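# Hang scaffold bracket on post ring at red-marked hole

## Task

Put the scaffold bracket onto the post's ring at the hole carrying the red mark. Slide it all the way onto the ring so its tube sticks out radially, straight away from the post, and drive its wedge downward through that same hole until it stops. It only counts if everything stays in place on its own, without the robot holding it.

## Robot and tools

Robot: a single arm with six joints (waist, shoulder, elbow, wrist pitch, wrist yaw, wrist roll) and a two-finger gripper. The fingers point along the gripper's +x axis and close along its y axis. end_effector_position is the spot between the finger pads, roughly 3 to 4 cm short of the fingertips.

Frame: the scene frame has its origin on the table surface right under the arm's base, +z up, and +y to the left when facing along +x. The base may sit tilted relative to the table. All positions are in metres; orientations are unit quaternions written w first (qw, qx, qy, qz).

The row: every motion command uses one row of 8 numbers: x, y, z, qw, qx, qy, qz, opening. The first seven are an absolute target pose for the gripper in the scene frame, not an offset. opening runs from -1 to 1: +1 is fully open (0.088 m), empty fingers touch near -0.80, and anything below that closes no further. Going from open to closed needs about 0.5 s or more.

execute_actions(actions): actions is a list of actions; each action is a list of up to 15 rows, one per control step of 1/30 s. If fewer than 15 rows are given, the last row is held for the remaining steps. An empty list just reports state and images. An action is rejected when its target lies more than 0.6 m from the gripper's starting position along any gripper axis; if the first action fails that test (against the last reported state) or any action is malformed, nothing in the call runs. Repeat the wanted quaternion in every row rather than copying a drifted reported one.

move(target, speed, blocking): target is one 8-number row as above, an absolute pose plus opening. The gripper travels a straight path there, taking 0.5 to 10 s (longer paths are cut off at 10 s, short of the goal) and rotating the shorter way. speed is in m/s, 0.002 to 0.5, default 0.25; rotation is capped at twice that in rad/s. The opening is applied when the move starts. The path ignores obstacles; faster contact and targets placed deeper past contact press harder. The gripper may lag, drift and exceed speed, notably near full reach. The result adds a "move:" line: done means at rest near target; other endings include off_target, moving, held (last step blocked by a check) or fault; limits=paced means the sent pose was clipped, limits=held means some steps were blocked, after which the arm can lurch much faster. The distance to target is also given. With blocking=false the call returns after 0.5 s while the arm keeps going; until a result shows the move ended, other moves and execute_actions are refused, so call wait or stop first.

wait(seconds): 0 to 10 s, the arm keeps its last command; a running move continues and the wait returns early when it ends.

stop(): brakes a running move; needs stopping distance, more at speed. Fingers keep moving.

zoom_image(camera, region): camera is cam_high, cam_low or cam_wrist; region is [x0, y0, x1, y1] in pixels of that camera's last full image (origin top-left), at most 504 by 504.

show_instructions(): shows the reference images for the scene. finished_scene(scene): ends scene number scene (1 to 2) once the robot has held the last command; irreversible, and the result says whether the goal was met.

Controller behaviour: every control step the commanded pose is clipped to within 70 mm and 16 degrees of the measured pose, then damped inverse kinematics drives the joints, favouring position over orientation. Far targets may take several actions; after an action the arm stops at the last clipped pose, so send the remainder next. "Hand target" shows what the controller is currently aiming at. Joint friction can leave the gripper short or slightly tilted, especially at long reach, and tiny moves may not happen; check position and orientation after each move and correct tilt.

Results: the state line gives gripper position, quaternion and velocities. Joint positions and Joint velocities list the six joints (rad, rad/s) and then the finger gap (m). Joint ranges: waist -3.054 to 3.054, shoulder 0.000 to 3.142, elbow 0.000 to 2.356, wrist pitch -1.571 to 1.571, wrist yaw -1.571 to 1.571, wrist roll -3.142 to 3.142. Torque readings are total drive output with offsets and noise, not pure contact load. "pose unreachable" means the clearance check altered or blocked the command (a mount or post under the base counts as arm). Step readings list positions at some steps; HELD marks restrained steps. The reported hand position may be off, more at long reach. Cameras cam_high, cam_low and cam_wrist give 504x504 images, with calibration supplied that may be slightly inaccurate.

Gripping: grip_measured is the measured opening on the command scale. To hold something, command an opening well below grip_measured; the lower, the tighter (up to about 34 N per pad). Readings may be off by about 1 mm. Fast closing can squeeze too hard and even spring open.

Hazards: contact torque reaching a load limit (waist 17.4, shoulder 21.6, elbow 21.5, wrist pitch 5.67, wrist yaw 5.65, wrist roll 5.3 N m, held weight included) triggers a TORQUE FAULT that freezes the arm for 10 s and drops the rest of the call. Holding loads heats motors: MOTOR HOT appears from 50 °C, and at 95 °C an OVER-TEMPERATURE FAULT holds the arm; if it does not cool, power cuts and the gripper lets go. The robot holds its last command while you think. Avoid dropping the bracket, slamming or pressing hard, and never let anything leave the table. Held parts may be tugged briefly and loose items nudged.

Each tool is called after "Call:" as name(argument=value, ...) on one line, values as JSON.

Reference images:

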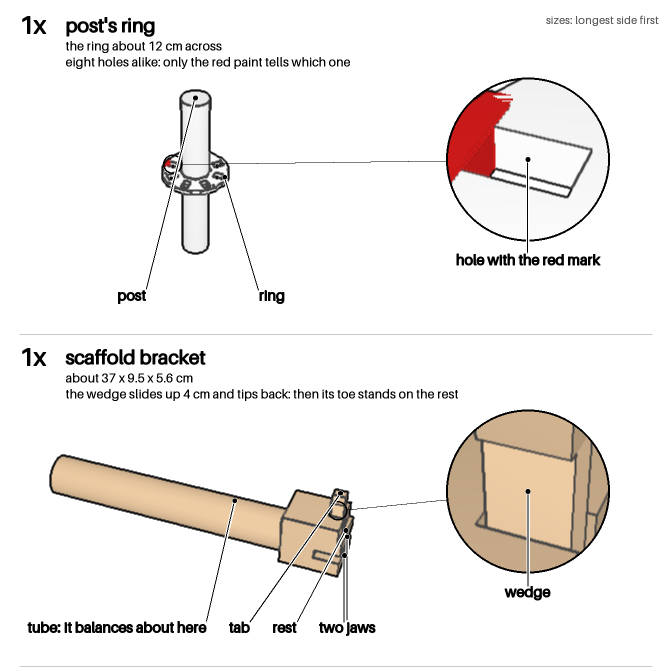

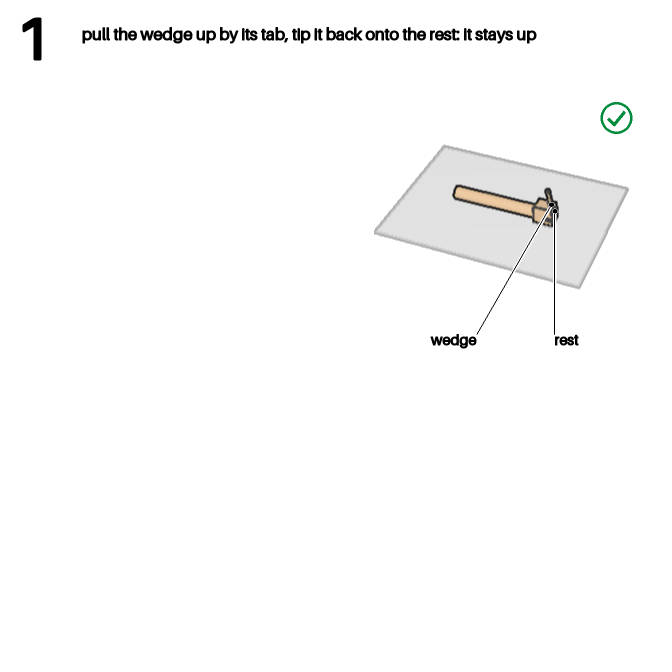

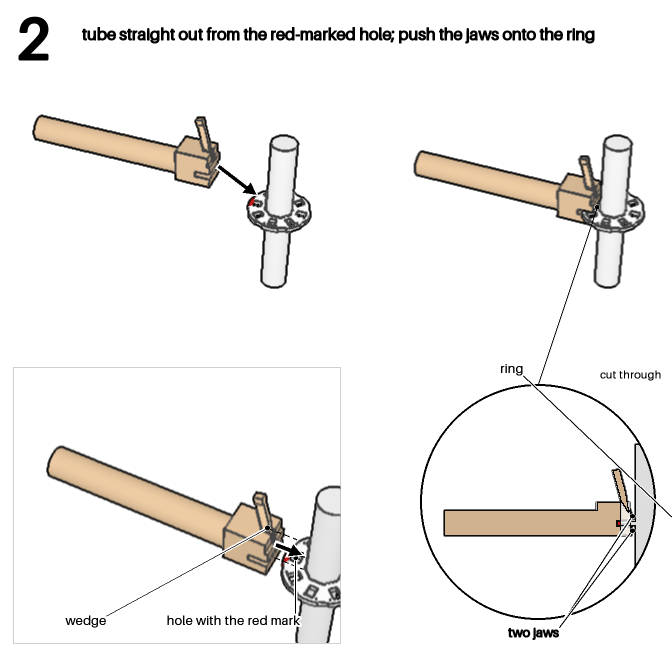

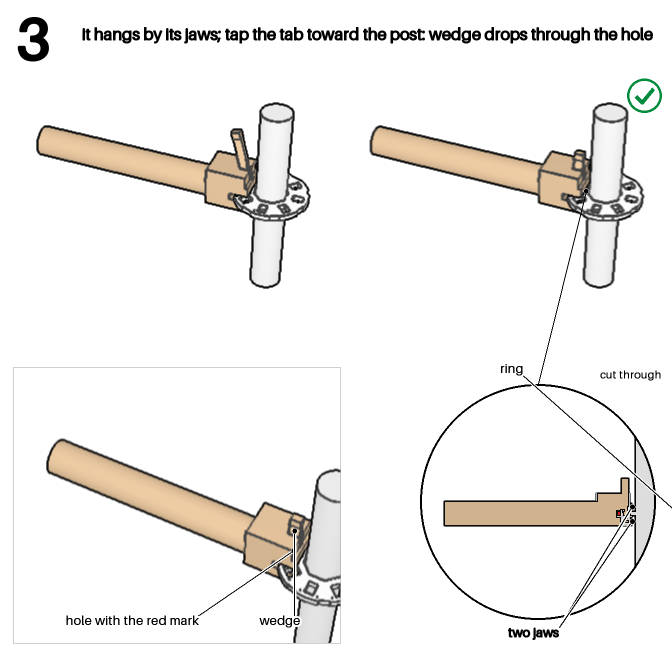

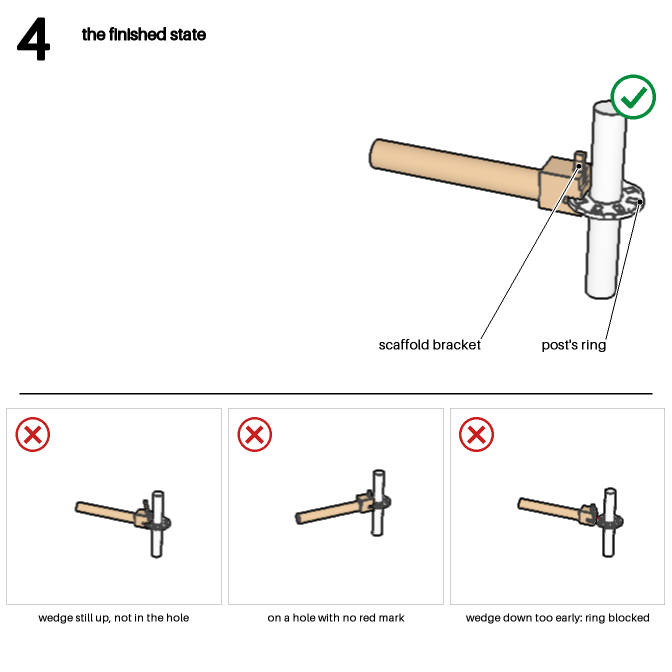

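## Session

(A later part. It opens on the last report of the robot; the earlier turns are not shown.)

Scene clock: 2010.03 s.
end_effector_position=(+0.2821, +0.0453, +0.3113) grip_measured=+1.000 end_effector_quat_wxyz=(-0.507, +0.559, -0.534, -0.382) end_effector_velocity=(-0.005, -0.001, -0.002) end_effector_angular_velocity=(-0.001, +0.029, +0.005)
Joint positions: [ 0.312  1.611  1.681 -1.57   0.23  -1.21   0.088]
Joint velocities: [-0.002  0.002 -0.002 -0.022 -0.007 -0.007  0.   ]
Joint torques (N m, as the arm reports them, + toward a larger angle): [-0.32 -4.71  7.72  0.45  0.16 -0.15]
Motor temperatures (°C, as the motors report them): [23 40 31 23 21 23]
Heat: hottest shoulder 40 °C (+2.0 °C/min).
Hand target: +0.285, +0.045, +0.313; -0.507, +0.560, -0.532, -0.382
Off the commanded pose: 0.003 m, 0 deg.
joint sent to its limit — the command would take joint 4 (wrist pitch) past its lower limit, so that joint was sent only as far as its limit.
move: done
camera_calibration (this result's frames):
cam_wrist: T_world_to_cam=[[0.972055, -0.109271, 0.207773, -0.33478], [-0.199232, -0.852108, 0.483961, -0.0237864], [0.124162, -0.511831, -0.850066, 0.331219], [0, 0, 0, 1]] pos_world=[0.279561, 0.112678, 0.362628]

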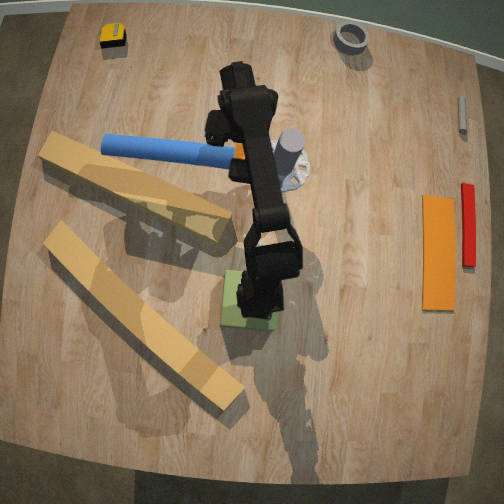

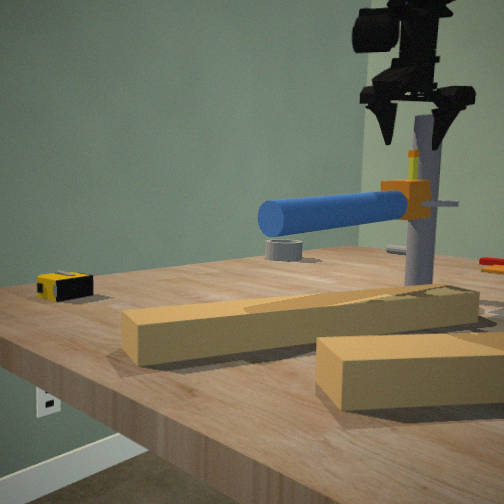

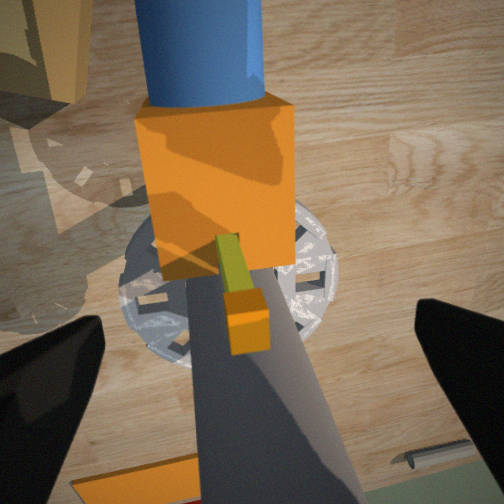

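Call:
move(target=[0.2935,0.1530,0.2400,0.5230,-0.5105,0.5100,0.4545,0.6], speed=0.2)

Call:
move(target=[0.2915,0.1525,0.1745,0.5230,-0.5105,0.5100,0.4545,0.6], speed=0.12)

Scene clock: 2111.53 s.
end_effector_position=(+0.2949, +0.1518, +0.2441) grip_measured=+0.600 end_effector_quat_wxyz=(+0.525, -0.513, +0.506, +0.452) end_effector_velocity=(-0.000, +0.003, -0.000) end_effector_angular_velocity=(+0.023, +0.004, -0.009)
Joint positions: [ 0.54   1.768  1.605 -1.365  0.064 -1.008  0.068]
Joint velocities: [-0.002 -0.002 -0.002  0.007 -0.022  0.007  0.   ]
Joint torques (N m, as the arm reports them, + toward a larger angle): [ 0.18 -6.22  5.36  0.69 -0.18  0.16]
Motor temperatures (°C, as the motors report them): [22 37 36 23 21 23]
Heat: hottest shoulder 37 °C (-1.0 °C/min).
Hand target: +0.294, +0.153, +0.240; +0.523, -0.510, +0.510, +0.454
Off the commanded pose: 0.005 m, 1 deg.
move: done
camera_calibration (this result's frames):
cam_wrist: T_world_to_cam=[[0.987024, -0.0986056, 0.12673, -0.307883], [-0.137473, -0.926753, 0.349614, 0.127888], [0.0829734, -0.362499, -0.928283, 0.335615], [0, 0, 0, 1]] pos_world=[0.293622, 0.209822, 0.305852]

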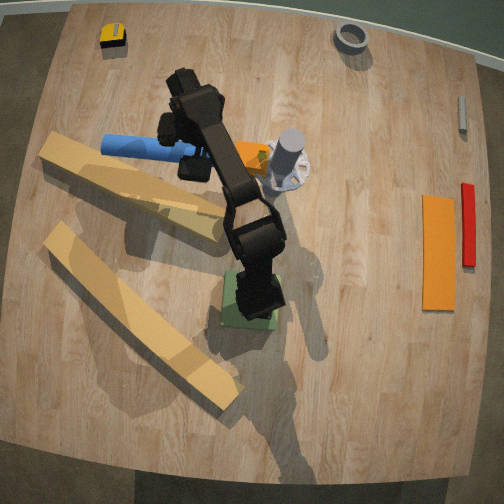

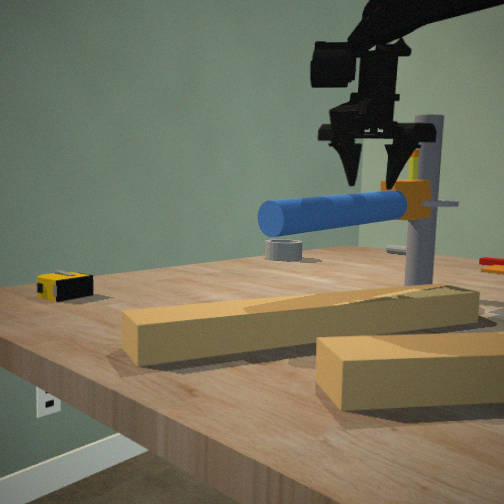

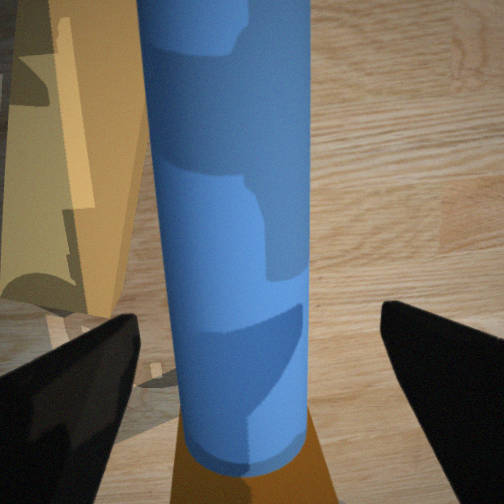

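Scene clock: 2112.50 s.
end_effector_position=(+0.2940, +0.1521, +0.1795) grip_measured=+0.600 end_effector_quat_wxyz=(+0.527, -0.513, +0.505, +0.452) end_effector_velocity=(-0.006, -0.003, -0.002) end_effector_angular_velocity=(+0.006, +0.034, +0.001)
Joint positions: [ 0.545  1.774  1.356 -1.106  0.064 -1.003  0.068]
Joint velocities: [-0.007 -0.002 -0.007 -0.022 -0.022 -0.007 -0.   ]
Joint torques (N m, as the arm reports them, + toward a larger angle): [ 0.2  -6.16  4.95  0.64 -0.22  0.17]
Motor temperatures (°C, as the motors report them): [22 37 36 23 21 23]
Heat: hottest shoulder 37 °C (-1.0 °C/min).
Hand target: +0.291, +0.152, +0.175; +0.523, -0.510, +0.510, +0.454
Off the commanded pose: 0.006 m, 1 deg.
move: done
camera_calibration (this result's frames):
cam_wrist: T_world_to_cam=[[0.986627, -0.0991546, 0.129368, -0.299108], [-0.138766, -0.92734, 0.34754, 0.151497], [0.0855079, -0.360844, -0.928698, 0.274892], [0, 0, 0, 1]] pos_world=[0.292625, 0.210024, 0.241335]

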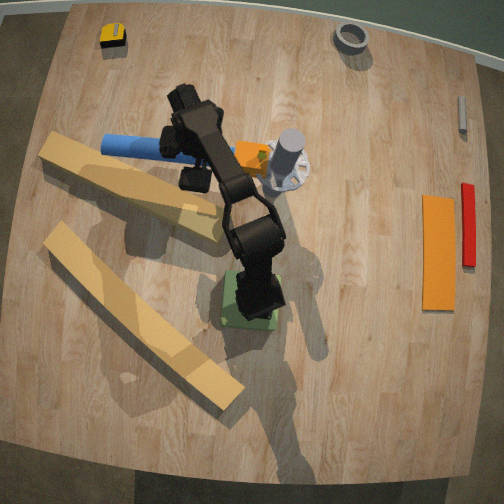

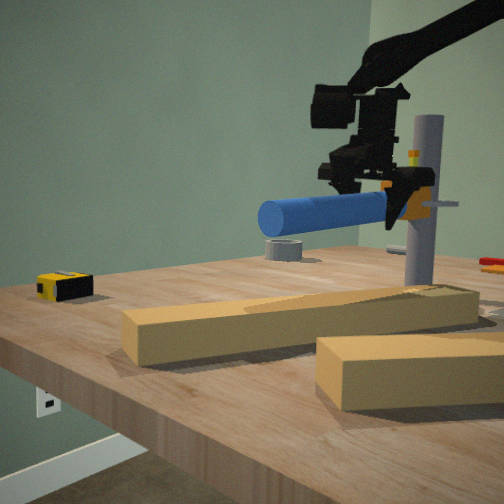

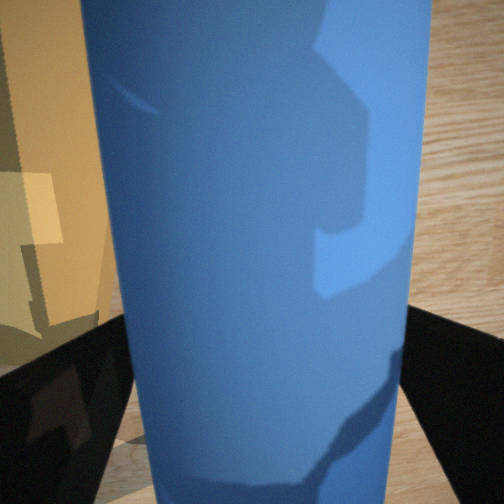

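Call:
execute_actions(actions=[[[0.2915,0.1528,0.1740,0.5230,-0.5105,0.5100,0.4545,0.54],[0.2915,0.1528,0.1737,0.5230,-0.5105,0.5100,0.4545,0.49],[0.2915,0.1528,0.1734,0.5230,-0.5105,0.5100,0.4545,0.44],[0.2915,0.1528,0.1731,0.5230,-0.5105,0.5100,0.4545,0.39],[0.2915,0.1528,0.1728,0.5230,-0.5105,0.5100,0.4545,0.34],[0.2915,0.1528,0.1725,0.5230,-0.5105,0.5100,0.4545,0.30],[0.2915,0.1528,0.1725,0.5230,-0.5105,0.5100,0.4545,0.27],[0.2915,0.1528,0.1725,0.5230,-0.5105,0.5100,0.4545,0.24],[0.2915,0.1528,0.1725,0.5230,-0.5105,0.5100,0.4545,0.21],[0.2915,0.1528,0.1725,0.5230,-0.5105,0.5100,0.4545,0.18],[0.2915,0.1528,0.1725,0.5230,-0.5105,0.5100,0.4545,0.15],[0.2915,0.1528,0.1725,0.5230,-0.5105,0.5100,0.4545,0.12],[0.2915,0.1528,0.1725,0.5230,-0.5105,0.5100,0.4545,0.09],[0.2915,0.1528,0.1725,0.5230,-0.5105,0.5100,0.4545,0.06],[0.2915,0.1528,0.1725,0.5230,-0.5105,0.5100,0.4545,0.03]],[[0.2918,0.1528,0.1730,0.5230,-0.5105,0.5100,0.4545,0.0],[0.2920,0.1528,0.1735,0.5230,-0.5105,0.5100,0.4545,-0.04],[0.2922,0.1528,0.1740,0.5230,-0.5105,0.5100,0.4545,-0.08],[0.2924,0.1528,0.1745,0.5230,-0.5105,0.5100,0.4545,-0.12],[0.2926,0.1528,0.1750,0.5230,-0.5105,0.5100,0.4545,-0.16],[0.2928,0.1528,0.1755,0.5230,-0.5105,0.5100,0.4545,-0.20],[0.2930,0.1528,0.1760,0.5230,-0.5105,0.5100,0.4545,-0.24],[0.2932,0.1528,0.1765,0.5230,-0.5105,0.5100,0.4545,-0.28],[0.2934,0.1528,0.1770,0.5230,-0.5105,0.5100,0.4545,-0.32],[0.2936,0.1528,0.1775,0.5230,-0.5105,0.5100,0.4545,-0.36],[0.2938,0.1528,0.1780,0.5230,-0.5105,0.5100,0.4545,-0.40]]])

Scene clock: 2146.40 s.
end_effector_position=(+0.2938, +0.1524, +0.1779) grip_measured=+0.138 end_effector_quat_wxyz=(+0.527, -0.512, +0.505, +0.452) end_effector_velocity=(-0.003, -0.001, +0.002) end_effector_angular_velocity=(-0.001, +0.015, +0.020)
Joint positions: [ 0.545  1.776  1.351 -1.101  0.062 -1.002  0.046]
Joint velocities: [-0.002 -0.002  0.007 -0.022 -0.007 -0.022 -0.   ]
Joint torques (N m, as the arm reports them, + toward a larger angle): [-0.06 -5.8   7.7  -0.51 -0.15  0.04]
Motor temperatures (°C, as the motors report them): [22 38 33 23 21 23]
Heat: hottest shoulder 38 °C (+1.0 °C/min).
Hand target: +0.294, +0.153, +0.178; +0.523, -0.510, +0.510, +0.454
Off the commanded pose: 0.000 m, 1 deg.
Step readings (end_effector_position; steps 1 to 15: 1st action; 16 to 30: 2nd action):
0: (+0.2941, +0.1521, +0.1792)
1: (+0.2941, +0.1522, +0.1792)
2: (+0.2942, +0.1522, +0.1791)
4: (+0.2943, +0.1524, +0.1790)
8: (+0.2942, +0.1525, +0.1782)
15: (+0.2939, +0.1525, +0.1778)
16: (+0.2939, +0.1525, +0.1778)
17: (+0.2939, +0.1525, +0.1778)
19: (+0.2939, +0.1525, +0.1778)
23: (+0.2938, +0.1525, +0.1777)
30: end_effector_position above
camera_calibration (this result's frames):
cam_wrist: T_world_to_cam=[[0.986784, -0.100019, 0.127493, -0.298196], [-0.138772, -0.927848, 0.346181, 0.152699], [0.0836696, -0.359298, -0.929465, 0.273975], [0, 0, 0, 1]] pos_world=[0.292522, 0.210295, 0.239806]

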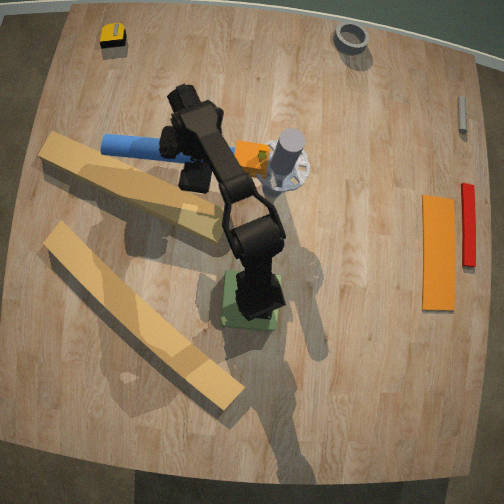

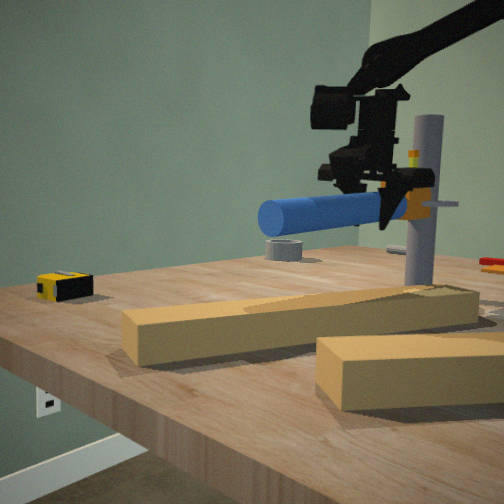

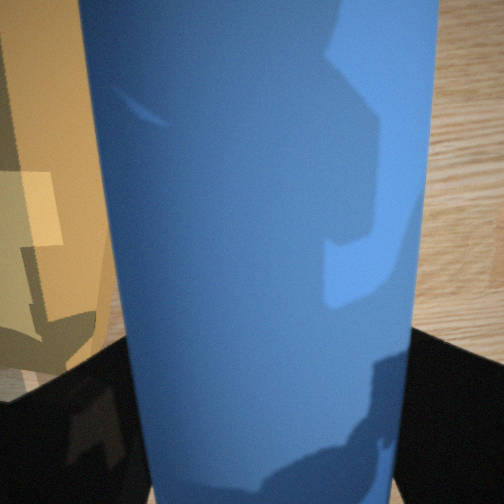

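Call:
move(target=[0.2960,0.1522,0.1950,0.5518,-0.4991,0.4784,0.4658,-0.4], speed=0.025)

Call:
zoom_image(camera="cam_low", region=[398,176,446,226])

Scene clock: 2182.67 s.
end_effector_position=(+0.2950, +0.1525, +0.1867) grip_measured=+0.138 end_effector_quat_wxyz=(+0.542, -0.498, +0.490, +0.467) end_effector_velocity=(-0.001, -0.002, -0.000) end_effector_angular_velocity=(+0.003, +0.010, +0.000)
Joint positions: [ 0.519  1.749  1.353 -1.098  0.008 -1.027  0.046]
Joint velocities: [-0.007 -0.002 -0.002 -0.007 -0.007 -0.007 -0.   ]
Joint torques (N m, as the arm reports them, + toward a larger angle): [-0.48 -9.78  6.31  0.78 -0.27 -0.19]
Motor temperatures (°C, as the motors report them): [22 38 35 24 21 23]
Heat: hottest shoulder 38 °C (+1.0 °C/min).
Hand target: +0.296, +0.152, +0.195; +0.552, -0.499, +0.479, +0.466
Off the commanded pose: 0.008 m, 2 deg.
move: done
camera_calibration (this result's frames):
cam_wrist: T_world_to_cam=[[0.986619, -0.105288, 0.124489, -0.299128], [-0.137535, -0.947506, 0.288646, 0.163235], [0.0875625, -0.301905, -0.949308, 0.275897], [0, 0, 0, 1]] pos_world=[0.293417, 0.206466, 0.252032]

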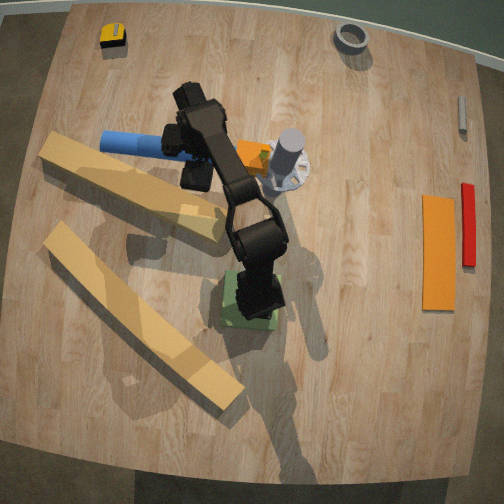

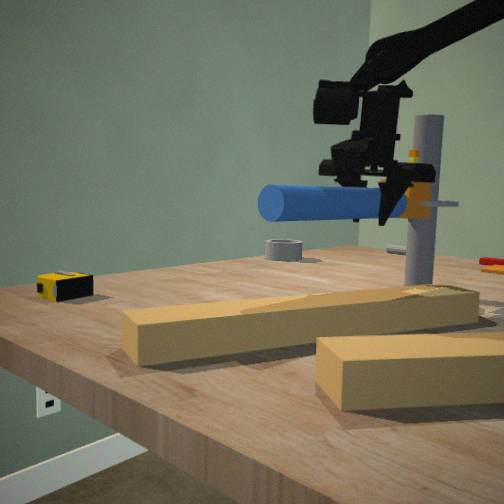

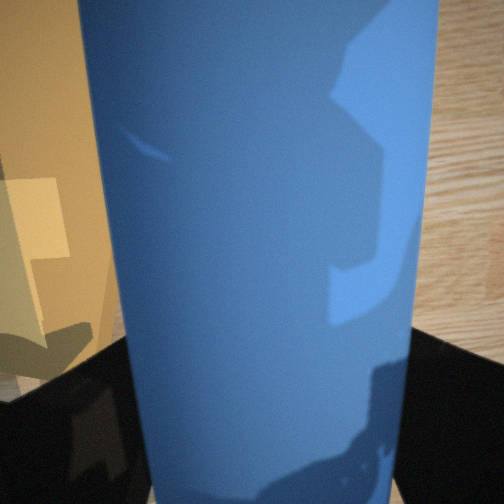

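Region (398, 176, 446, 226) of cam_low's 504x504 image, scaled by 10.080, with more detail than that image has; it fills the left 484 columns of this view, and the rest is white.

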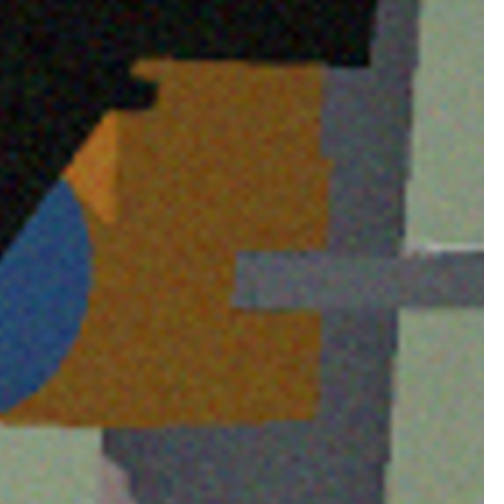

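Call:
move(target=[0.2995,0.1533,0.1948,0.5498,-0.5013,0.4765,0.4677,-0.4], speed=0.012)

Call:
zoom_image(camera="cam_low", region=[380,130,460,230])

Scene clock: 2206.43 s.
end_effector_position=(+0.2945, +0.1524, +0.1866) grip_measured=+0.138 end_effector_quat_wxyz=(+0.540, -0.499, +0.488, +0.470) end_effector_velocity=(-0.003, +0.001, -0.000) end_effector_angular_velocity=(+0.016, +0.016, +0.007)
Joint positions: [ 0.518  1.748  1.353 -1.1    0.005 -1.035  0.046]
Joint velocities: [-0.002 -0.002 -0.002 -0.007 -0.022 -0.007 -0.   ]
Joint torques (N m, as the arm reports them, + toward a larger angle): [-0.5  -8.2   8.06  0.8  -0.13 -0.26]
Motor temperatures (°C, as the motors report them): [22 42 34 24 21 23]
Heat: hottest shoulder 42 °C (+4.0 °C/min).
Hand target: +0.299, +0.153, +0.195; +0.550, -0.501, +0.477, +0.468
Off the commanded pose: 0.010 m, 2 deg.
move: off_target
camera_calibration (this result's frames):
cam_wrist: T_world_to_cam=[[0.987771, -0.0977033, 0.121497, -0.299501], [-0.129274, -0.948881, 0.287947, 0.161041], [0.0871528, -0.300133, -0.949908, 0.275778], [0, 0, 0, 1]] pos_world=[0.292622, 0.206317, 0.251981]

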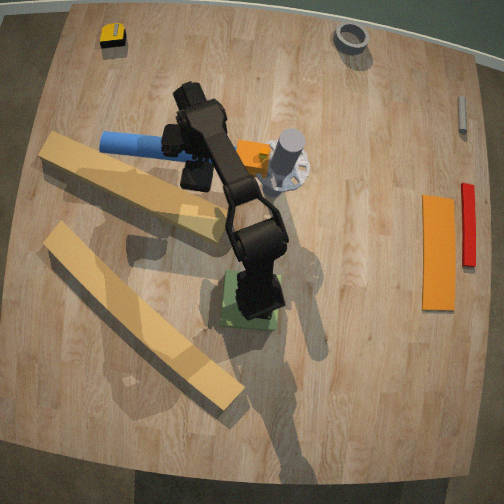

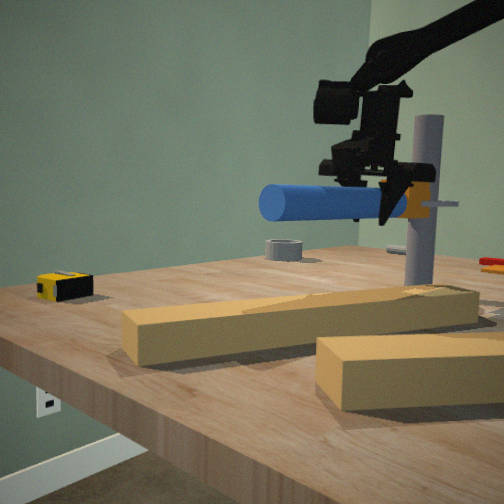

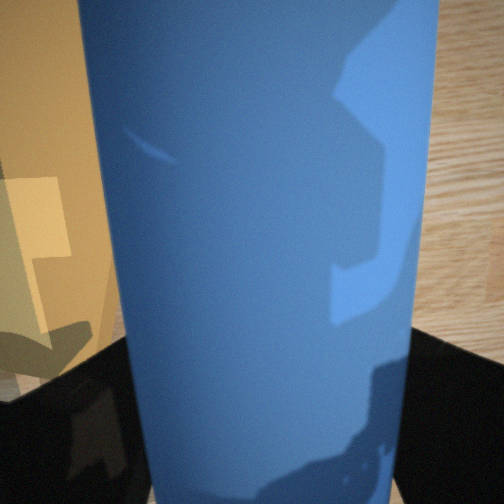

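Region (380, 130, 460, 230) of cam_low's 504x504 image, scaled by 5.040, with more detail than that image has; it fills the left 403 columns of this view, and the rest is white.

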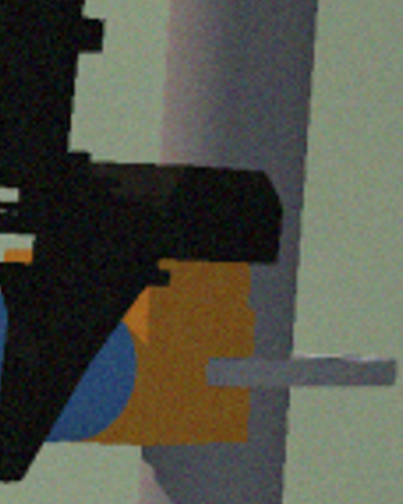

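Call:
zoom_image(camera="cam_high", region=[220,120,320,200])

Region (220, 120, 320, 200) of cam_high's 504x504 image, scaled by 5.040, with more detail than that image has; it fills the top 403 rows of this view, and the rest is white.

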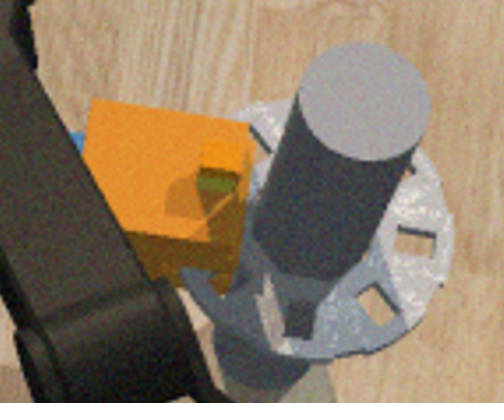

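Call:
move(target=[0.2985,0.1525,0.1815,0.5255,-0.5136,0.5036,0.4535,-0.4], speed=0.025)

Call:
zoom_image(camera="cam_low", region=[398,176,446,226])

Scene clock: 2243.90 s.
end_effector_position=(+0.2940, +0.1525, +0.1794) grip_measured=+0.138 end_effector_quat_wxyz=(+0.524, -0.512, +0.502, +0.460) end_effector_velocity=(-0.002, -0.001, +0.000) end_effector_angular_velocity=(-0.009, +0.003, -0.005)
Joint positions: [ 0.539  1.777  1.359 -1.11   0.05  -1.02   0.046]
Joint velocities: [ 0.002 -0.002 -0.002 -0.007  0.007  0.007 -0.   ]
Joint torques (N m, as the arm reports them, + toward a larger angle): [-0.27 -5.7   8.51  0.06  0.51  0.16]
Motor temperatures (°C, as the motors report them): [22 42 36 24 21 23]
Heat: hottest shoulder 42 °C (+4.0 °C/min).
Hand target: +0.299, +0.152, +0.182; +0.526, -0.514, +0.504, +0.454
Off the commanded pose: 0.005 m, 1 deg.
move: done
camera_calibration (this result's frames):
cam_wrist: T_world_to_cam=[[0.988984, -0.0884894, 0.118664, -0.29943], [-0.124148, -0.932426, 0.339367, 0.149902], [0.080615, -0.35036, -0.933139, 0.275574], [0, 0, 0, 1]] pos_world=[0.292526, 0.209826, 0.241808]

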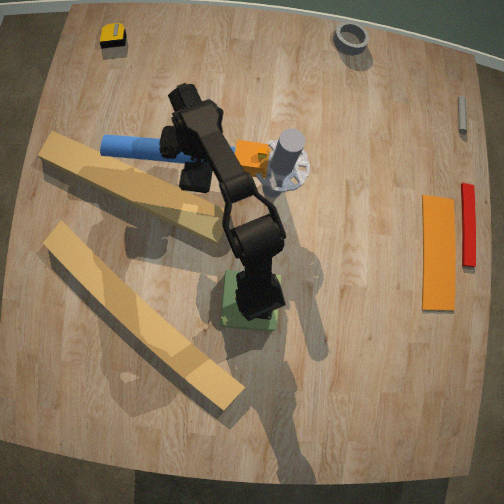

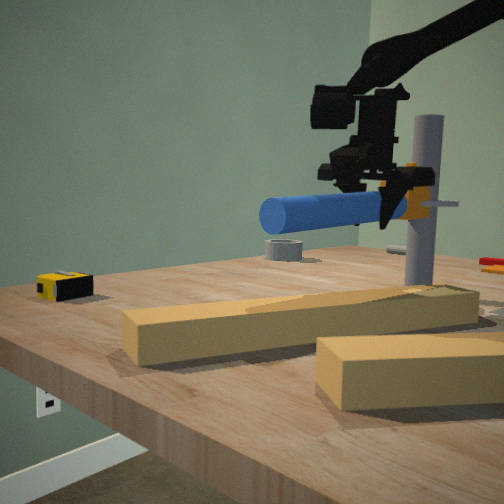

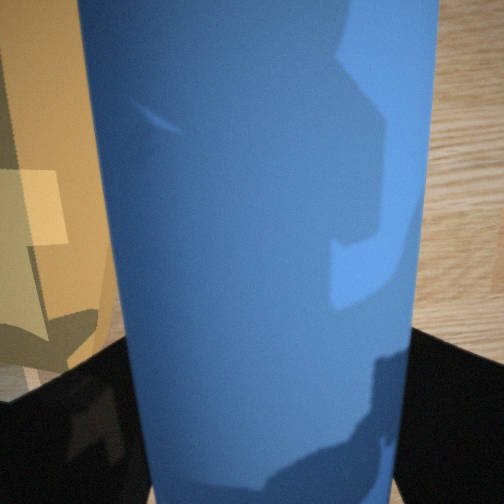

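Region (398, 176, 446, 226) of cam_low's 504x504 image, scaled by 10.080, with more detail than that image has; it fills the left 484 columns of this view, and the rest is white.

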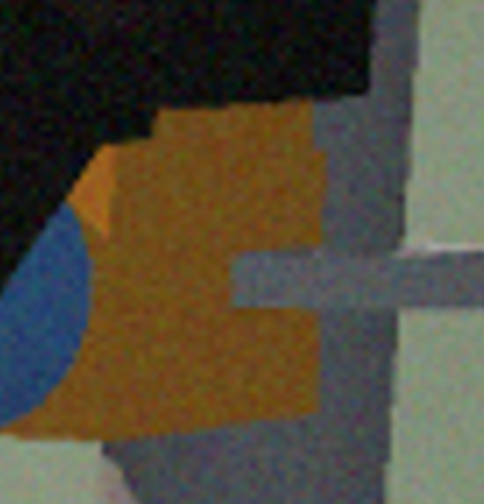

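Call:
execute_actions(actions=[[[0.2982,0.1525,0.1812,0.5255,-0.5136,0.5036,0.4535,-0.4],[0.2979,0.1525,0.1809,0.5255,-0.5136,0.5036,0.4535,-0.4],[0.2976,0.1525,0.1806,0.5255,-0.5136,0.5036,0.4535,-0.4],[0.2973,0.1524,0.1803,0.5255,-0.5136,0.5036,0.4535,-0.4],[0.2970,0.1524,0.1800,0.5255,-0.5136,0.5036,0.4535,-0.4],[0.2967,0.1524,0.1797,0.5255,-0.5136,0.5036,0.4535,-0.4],[0.2964,0.1523,0.1794,0.5255,-0.5136,0.5036,0.4535,-0.4],[0.2961,0.1523,0.1791,0.5255,-0.5136,0.5036,0.4535,-0.4],[0.2958,0.1523,0.1788,0.5255,-0.5136,0.5036,0.4535,-0.4],[0.2955,0.1522,0.1785,0.5255,-0.5136,0.5036,0.4535,-0.4],[0.2952,0.1522,0.1782,0.5255,-0.5136,0.5036,0.4535,-0.36],[0.2950,0.1522,0.1780,0.5255,-0.5136,0.5036,0.4535,-0.32],[0.2948,0.1522,0.1778,0.5255,-0.5136,0.5036,0.4535,-0.28],[0.2946,0.1522,0.1776,0.5255,-0.5136,0.5036,0.4535,-0.24],[0.2945,0.1522,0.1775,0.5255,-0.5136,0.5036,0.4535,-0.20]],[[0.2945,0.1522,0.1775,0.5255,-0.5136,0.5036,0.4535,-0.16],[0.2945,0.1522,0.1775,0.5255,-0.5136,0.5036,0.4535,-0.12],[0.2945,0.1522,0.1775,0.5255,-0.5136,0.5036,0.4535,-0.08],[0.2945,0.1522,0.1775,0.5255,-0.5136,0.5036,0.4535,-0.04],[0.2945,0.1522,0.1775,0.5255,-0.5136,0.5036,0.4535,-0.01],[0.2945,0.1522,0.1775,0.5255,-0.5136,0.5036,0.4535,0.02],[0.2945,0.1522,0.1775,0.5255,-0.5136,0.5036,0.4535,0.05],[0.2945,0.1522,0.1775,0.5255,-0.5136,0.5036,0.4535,0.07],[0.2945,0.1522,0.1775,0.5255,-0.5136,0.5036,0.4535,0.09],[0.2945,0.1522,0.1775,0.5255,-0.5136,0.5036,0.4535,0.11],[0.2945,0.1522,0.1775,0.5255,-0.5136,0.5036,0.4535,0.12],[0.2945,0.1522,0.1775,0.5255,-0.5136,0.5036,0.4535,0.13],[0.2945,0.1522,0.1775,0.5255,-0.5136,0.5036,0.4535,0.14],[0.2945,0.1522,0.1775,0.5255,-0.5136,0.5036,0.4535,0.16],[0.2945,0.1522,0.1775,0.5255,-0.5136,0.5036,0.4535,0.19]],[[0.2945,0.1522,0.1775,0.5255,-0.5136,0.5036,0.4535,0.23],[0.2945,0.1522,0.1775,0.5255,-0.5136,0.5036,0.4535,0.28],[0.2945,0.1522,0.1775,0.5255,-0.5136,0.5036,0.4535,0.34],[0.2945,0.1522,0.1775,0.5255,-0.5136,0.5036,0.4535,0.40],[0.2945,0.1522,0.1775,0.5255,-0.5136,0.5036,0.4535,0.46],[0.2945,0.1522,0.1775,0.5255,-0.5136,0.5036,0.4535,0.52],[0.2945,0.1522,0.1775,0.5255,-0.5136,0.5036,0.4535,0.60],[0.2945,0.1522,0.1790,0.5255,-0.5136,0.5036,0.4535,0.60],[0.2945,0.1522,0.1810,0.5255,-0.5136,0.5036,0.4535,0.60],[0.2945,0.1522,0.1835,0.5255,-0.5136,0.5036,0.4535,0.60],[0.2945,0.1522,0.1865,0.5255,-0.5136,0.5036,0.4535,0.60],[0.2945,0.1522,0.1900,0.5255,-0.5136,0.5036,0.4535,0.60],[0.2945,0.1522,0.1940,0.5255,-0.5136,0.5036,0.4535,0.60],[0.2945,0.1522,0.1980,0.5255,-0.5136,0.5036,0.4535,0.60],[0.2945,0.1522,0.2020,0.5255,-0.5136,0.5036,0.4535,0.60]]])

Call:
move(target=[0.2945,0.1500,0.2550,0.5255,-0.5136,0.5036,0.4535,0.6], speed=0.15)

Call:
zoom_image(camera="cam_low", region=[370,100,470,230])

Scene clock: 2299.97 s.
end_effector_position=(+0.2902, +0.1502, +0.1843) grip_measured=+0.592 end_effector_quat_wxyz=(+0.515, -0.512, +0.513, +0.457) end_effector_velocity=(-0.000, -0.000, +0.081) end_effector_angular_velocity=(-0.023, +0.057, -0.001)
Joint positions: [ 0.544  1.779  1.381 -1.156  0.061 -1.011  0.068]
Joint velocities: [-0.007  0.002  0.33  -0.388 -0.007 -0.007  0.004]
Joint torques (N m, as the arm reports them, + toward a larger angle): [-0.15 -8.79  8.25  0.38 -0.01  0.05]
Motor temperatures (°C, as the motors report them): [22 39 38 23 21 23]
Heat: hottest shoulder 39 °C (-3.0 °C/min).
Hand target: +0.294, +0.152, +0.201; +0.526, -0.514, +0.503, +0.454
Off the commanded pose: 0.018 m, 2 deg.
Step readings (end_effector_position; steps 1 to 15: 1st action; 16 to 30: 2nd action; 31 to 45: 3rd action):
0: (+0.2941, +0.1526, +0.1792)
1: (+0.2940, +0.1526, +0.1792)
2: (+0.2940, +0.1526, +0.1792)
4: (+0.2940, +0.1526, +0.1792)
8: (+0.2942, +0.1526, +0.1792)
15: (+0.2946, +0.1525, +0.1789)
16: (+0.2946, +0.1526, +0.1789)
17: (+0.2945, +0.1525, +0.1788)
19: (+0.2945, +0.1526, +0.1788)
23: (+0.2945, +0.1526, +0.1787)
30: (+0.2948, +0.1527, +0.1785)
31: (+0.2950, +0.1528, +0.1784)
32: (+0.2953, +0.1529, +0.1784)
34: (+0.2953, +0.1529, +0.1784)
38: (+0.2953, +0.1529, +0.1784)
45: end_effector_position above
camera_calibration (this result's frames):
cam_wrist: T_world_to_cam=[[0.990406, -0.0912553, 0.103769, -0.293669], [-0.123088, -0.923895, 0.36231, 0.139794], [0.0628092, -0.371606, -0.926263, 0.286685], [0, 0, 0, 1]] pos_world=[0.290052, 0.20889, 0.245371]

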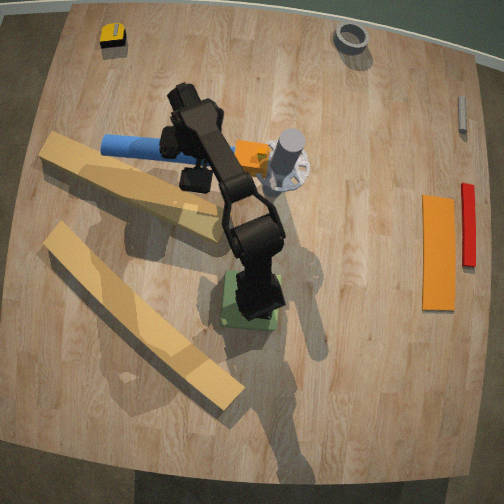

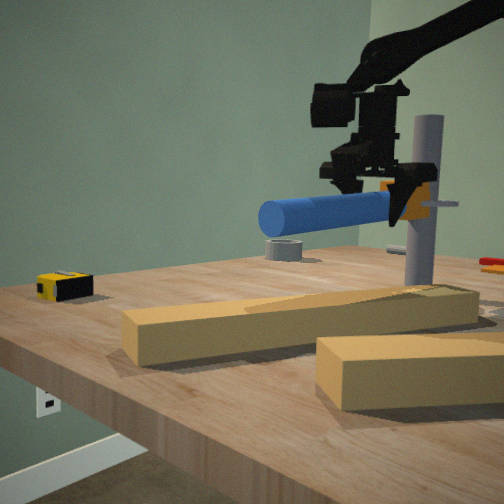

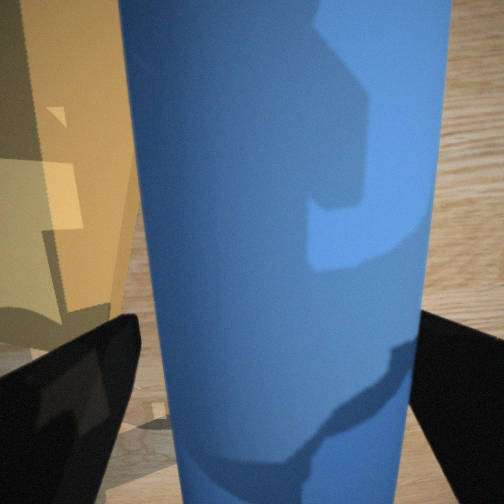

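Scene clock: 2300.87 s.
end_effector_position=(+0.2924, +0.1498, +0.2492) grip_measured=+0.600 end_effector_quat_wxyz=(+0.520, -0.512, +0.510, +0.455) end_effector_velocity=(-0.000, +0.001, +0.005) end_effector_angular_velocity=(+0.025, -0.000, +0.001)
Joint positions: [ 0.537  1.77   1.629 -1.401  0.061 -1.013  0.068]
Joint velocities: [-0.007 -0.007  0.012 -0.007 -0.022 -0.007 -0.   ]
Joint torques (N m, as the arm reports them, + toward a larger angle): [-0.3  -7.7   7.75  0.37 -0.02 -0.16]
Motor temperatures (°C, as the motors report them): [22 39 38 23 21 23]
Heat: hottest shoulder 39 °C (-3.0 °C/min).
Hand target: +0.294, +0.150, +0.255; +0.526, -0.514, +0.504, +0.454
Off the commanded pose: 0.006 m, 1 deg.
move: done
camera_calibration (this result's frames):
cam_wrist: T_world_to_cam=[[0.988944, -0.0962156, 0.112838, -0.303676], [-0.130663, -0.925209, 0.356252, 0.120073], [0.0701212, -0.367057, -0.927552, 0.344005], [0, 0, 0, 1]] pos_world=[0.291885, 0.208144, 0.310572]

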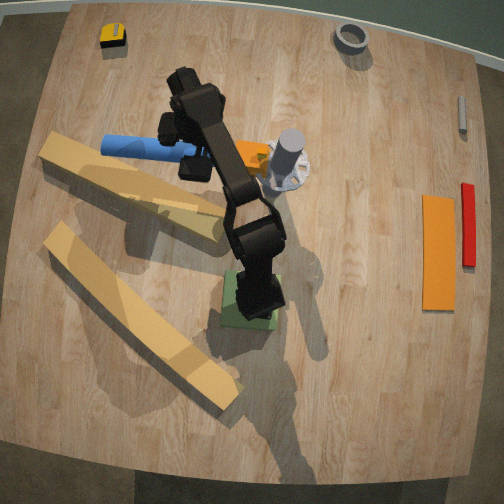

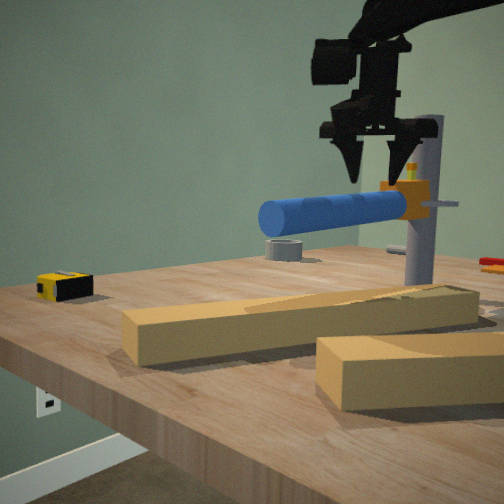

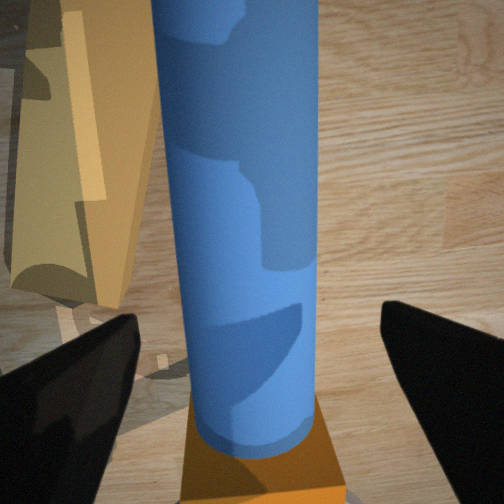

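Region (370, 100, 470, 230) of cam_low's 504x504 image, scaled by 3.877, with more detail than that image has; it fills the left 388 columns of this view, and the rest is white.

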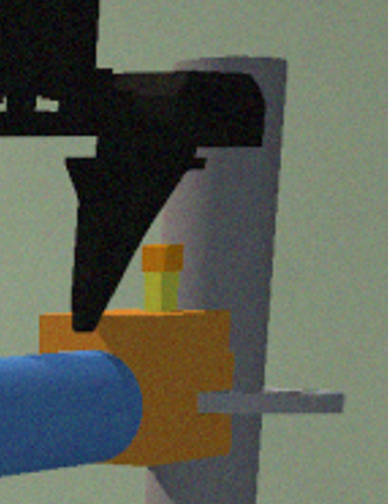

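Call:
move(target=[0.2790,0.0350,0.2990,0.5060,-0.5595,0.5338,0.3820,-0.85], speed=0.15)

Call:
zoom_image(camera="cam_wrist", region=[100,170,350,370])

Call:
zoom_image(camera="cam_low", region=[370,80,470,210])

Scene clock: 2321.00 s.
end_effector_position=(+0.2812, +0.0375, +0.2981) grip_measured=-0.784 end_effector_quat_wxyz=(-0.508, +0.558, -0.533, -0.383) end_effector_velocity=(-0.002, -0.002, -0.000) end_effector_angular_velocity=(+0.002, +0.013, +0.015)
Joint positions: [ 0.284  1.583  1.598 -1.508  0.224 -1.237  0.001]
Joint velocities: [-0.007 -0.002 -0.002 -0.007 -0.007 -0.022 -0.   ]
Joint torques (N m, as the arm reports them, + toward a larger angle): [-0.21 -6.93  5.03  0.47  0.32 -0.2 ]
Motor temperatures (°C, as the motors report them): [22 40 38 23 21 23]
Heat: hottest shoulder 40 °C (+0.0 °C/min).
Hand target: +0.279, +0.035, +0.299; -0.506, +0.560, -0.534, -0.382
Off the commanded pose: 0.003 m, 0 deg.
move: done
camera_calibration (this result's frames):
cam_wrist: T_world_to_cam=[[0.972147, -0.110756, 0.206552, -0.331646], [-0.199421, -0.853903, 0.480709, -0.0231256], [0.123134, -0.508511, -0.852206, 0.316964], [0, 0, 0, 1]] pos_world=[0.278768, 0.1047, 0.349737]

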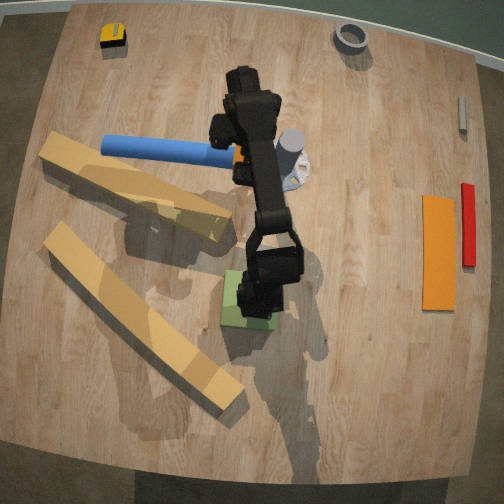

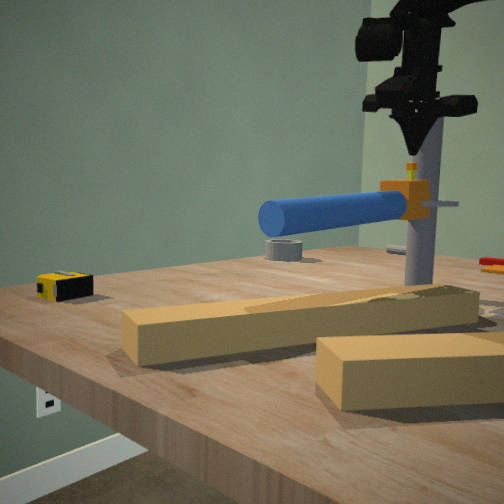

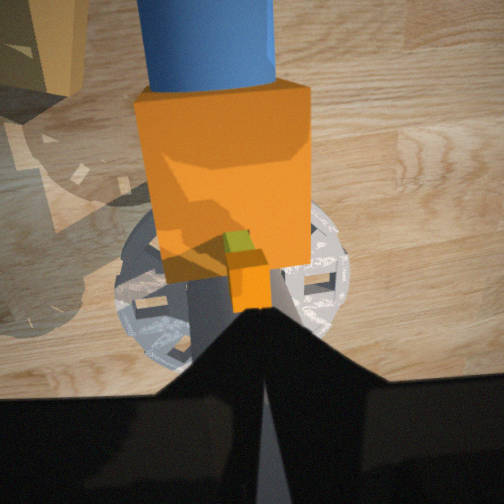

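Region (100, 170, 350, 370) of cam_wrist's 504x504 image, scaled by 2.016, with more detail than that image has; it fills the top 403 rows of this view, and the rest is white.

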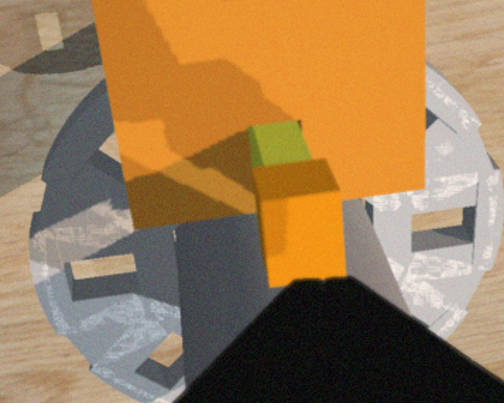

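Region (370, 80, 470, 210) of cam_low's 504x504 image, scaled by 3.877, with more detail than that image has; it fills the left 388 columns of this view, and the rest is white.

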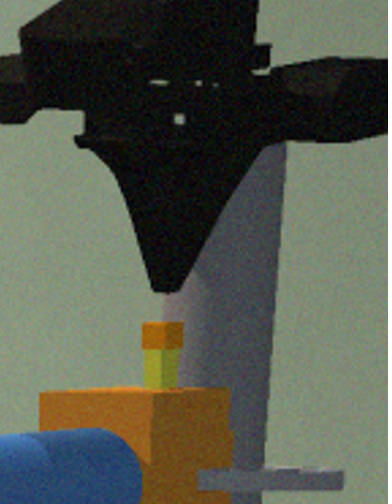

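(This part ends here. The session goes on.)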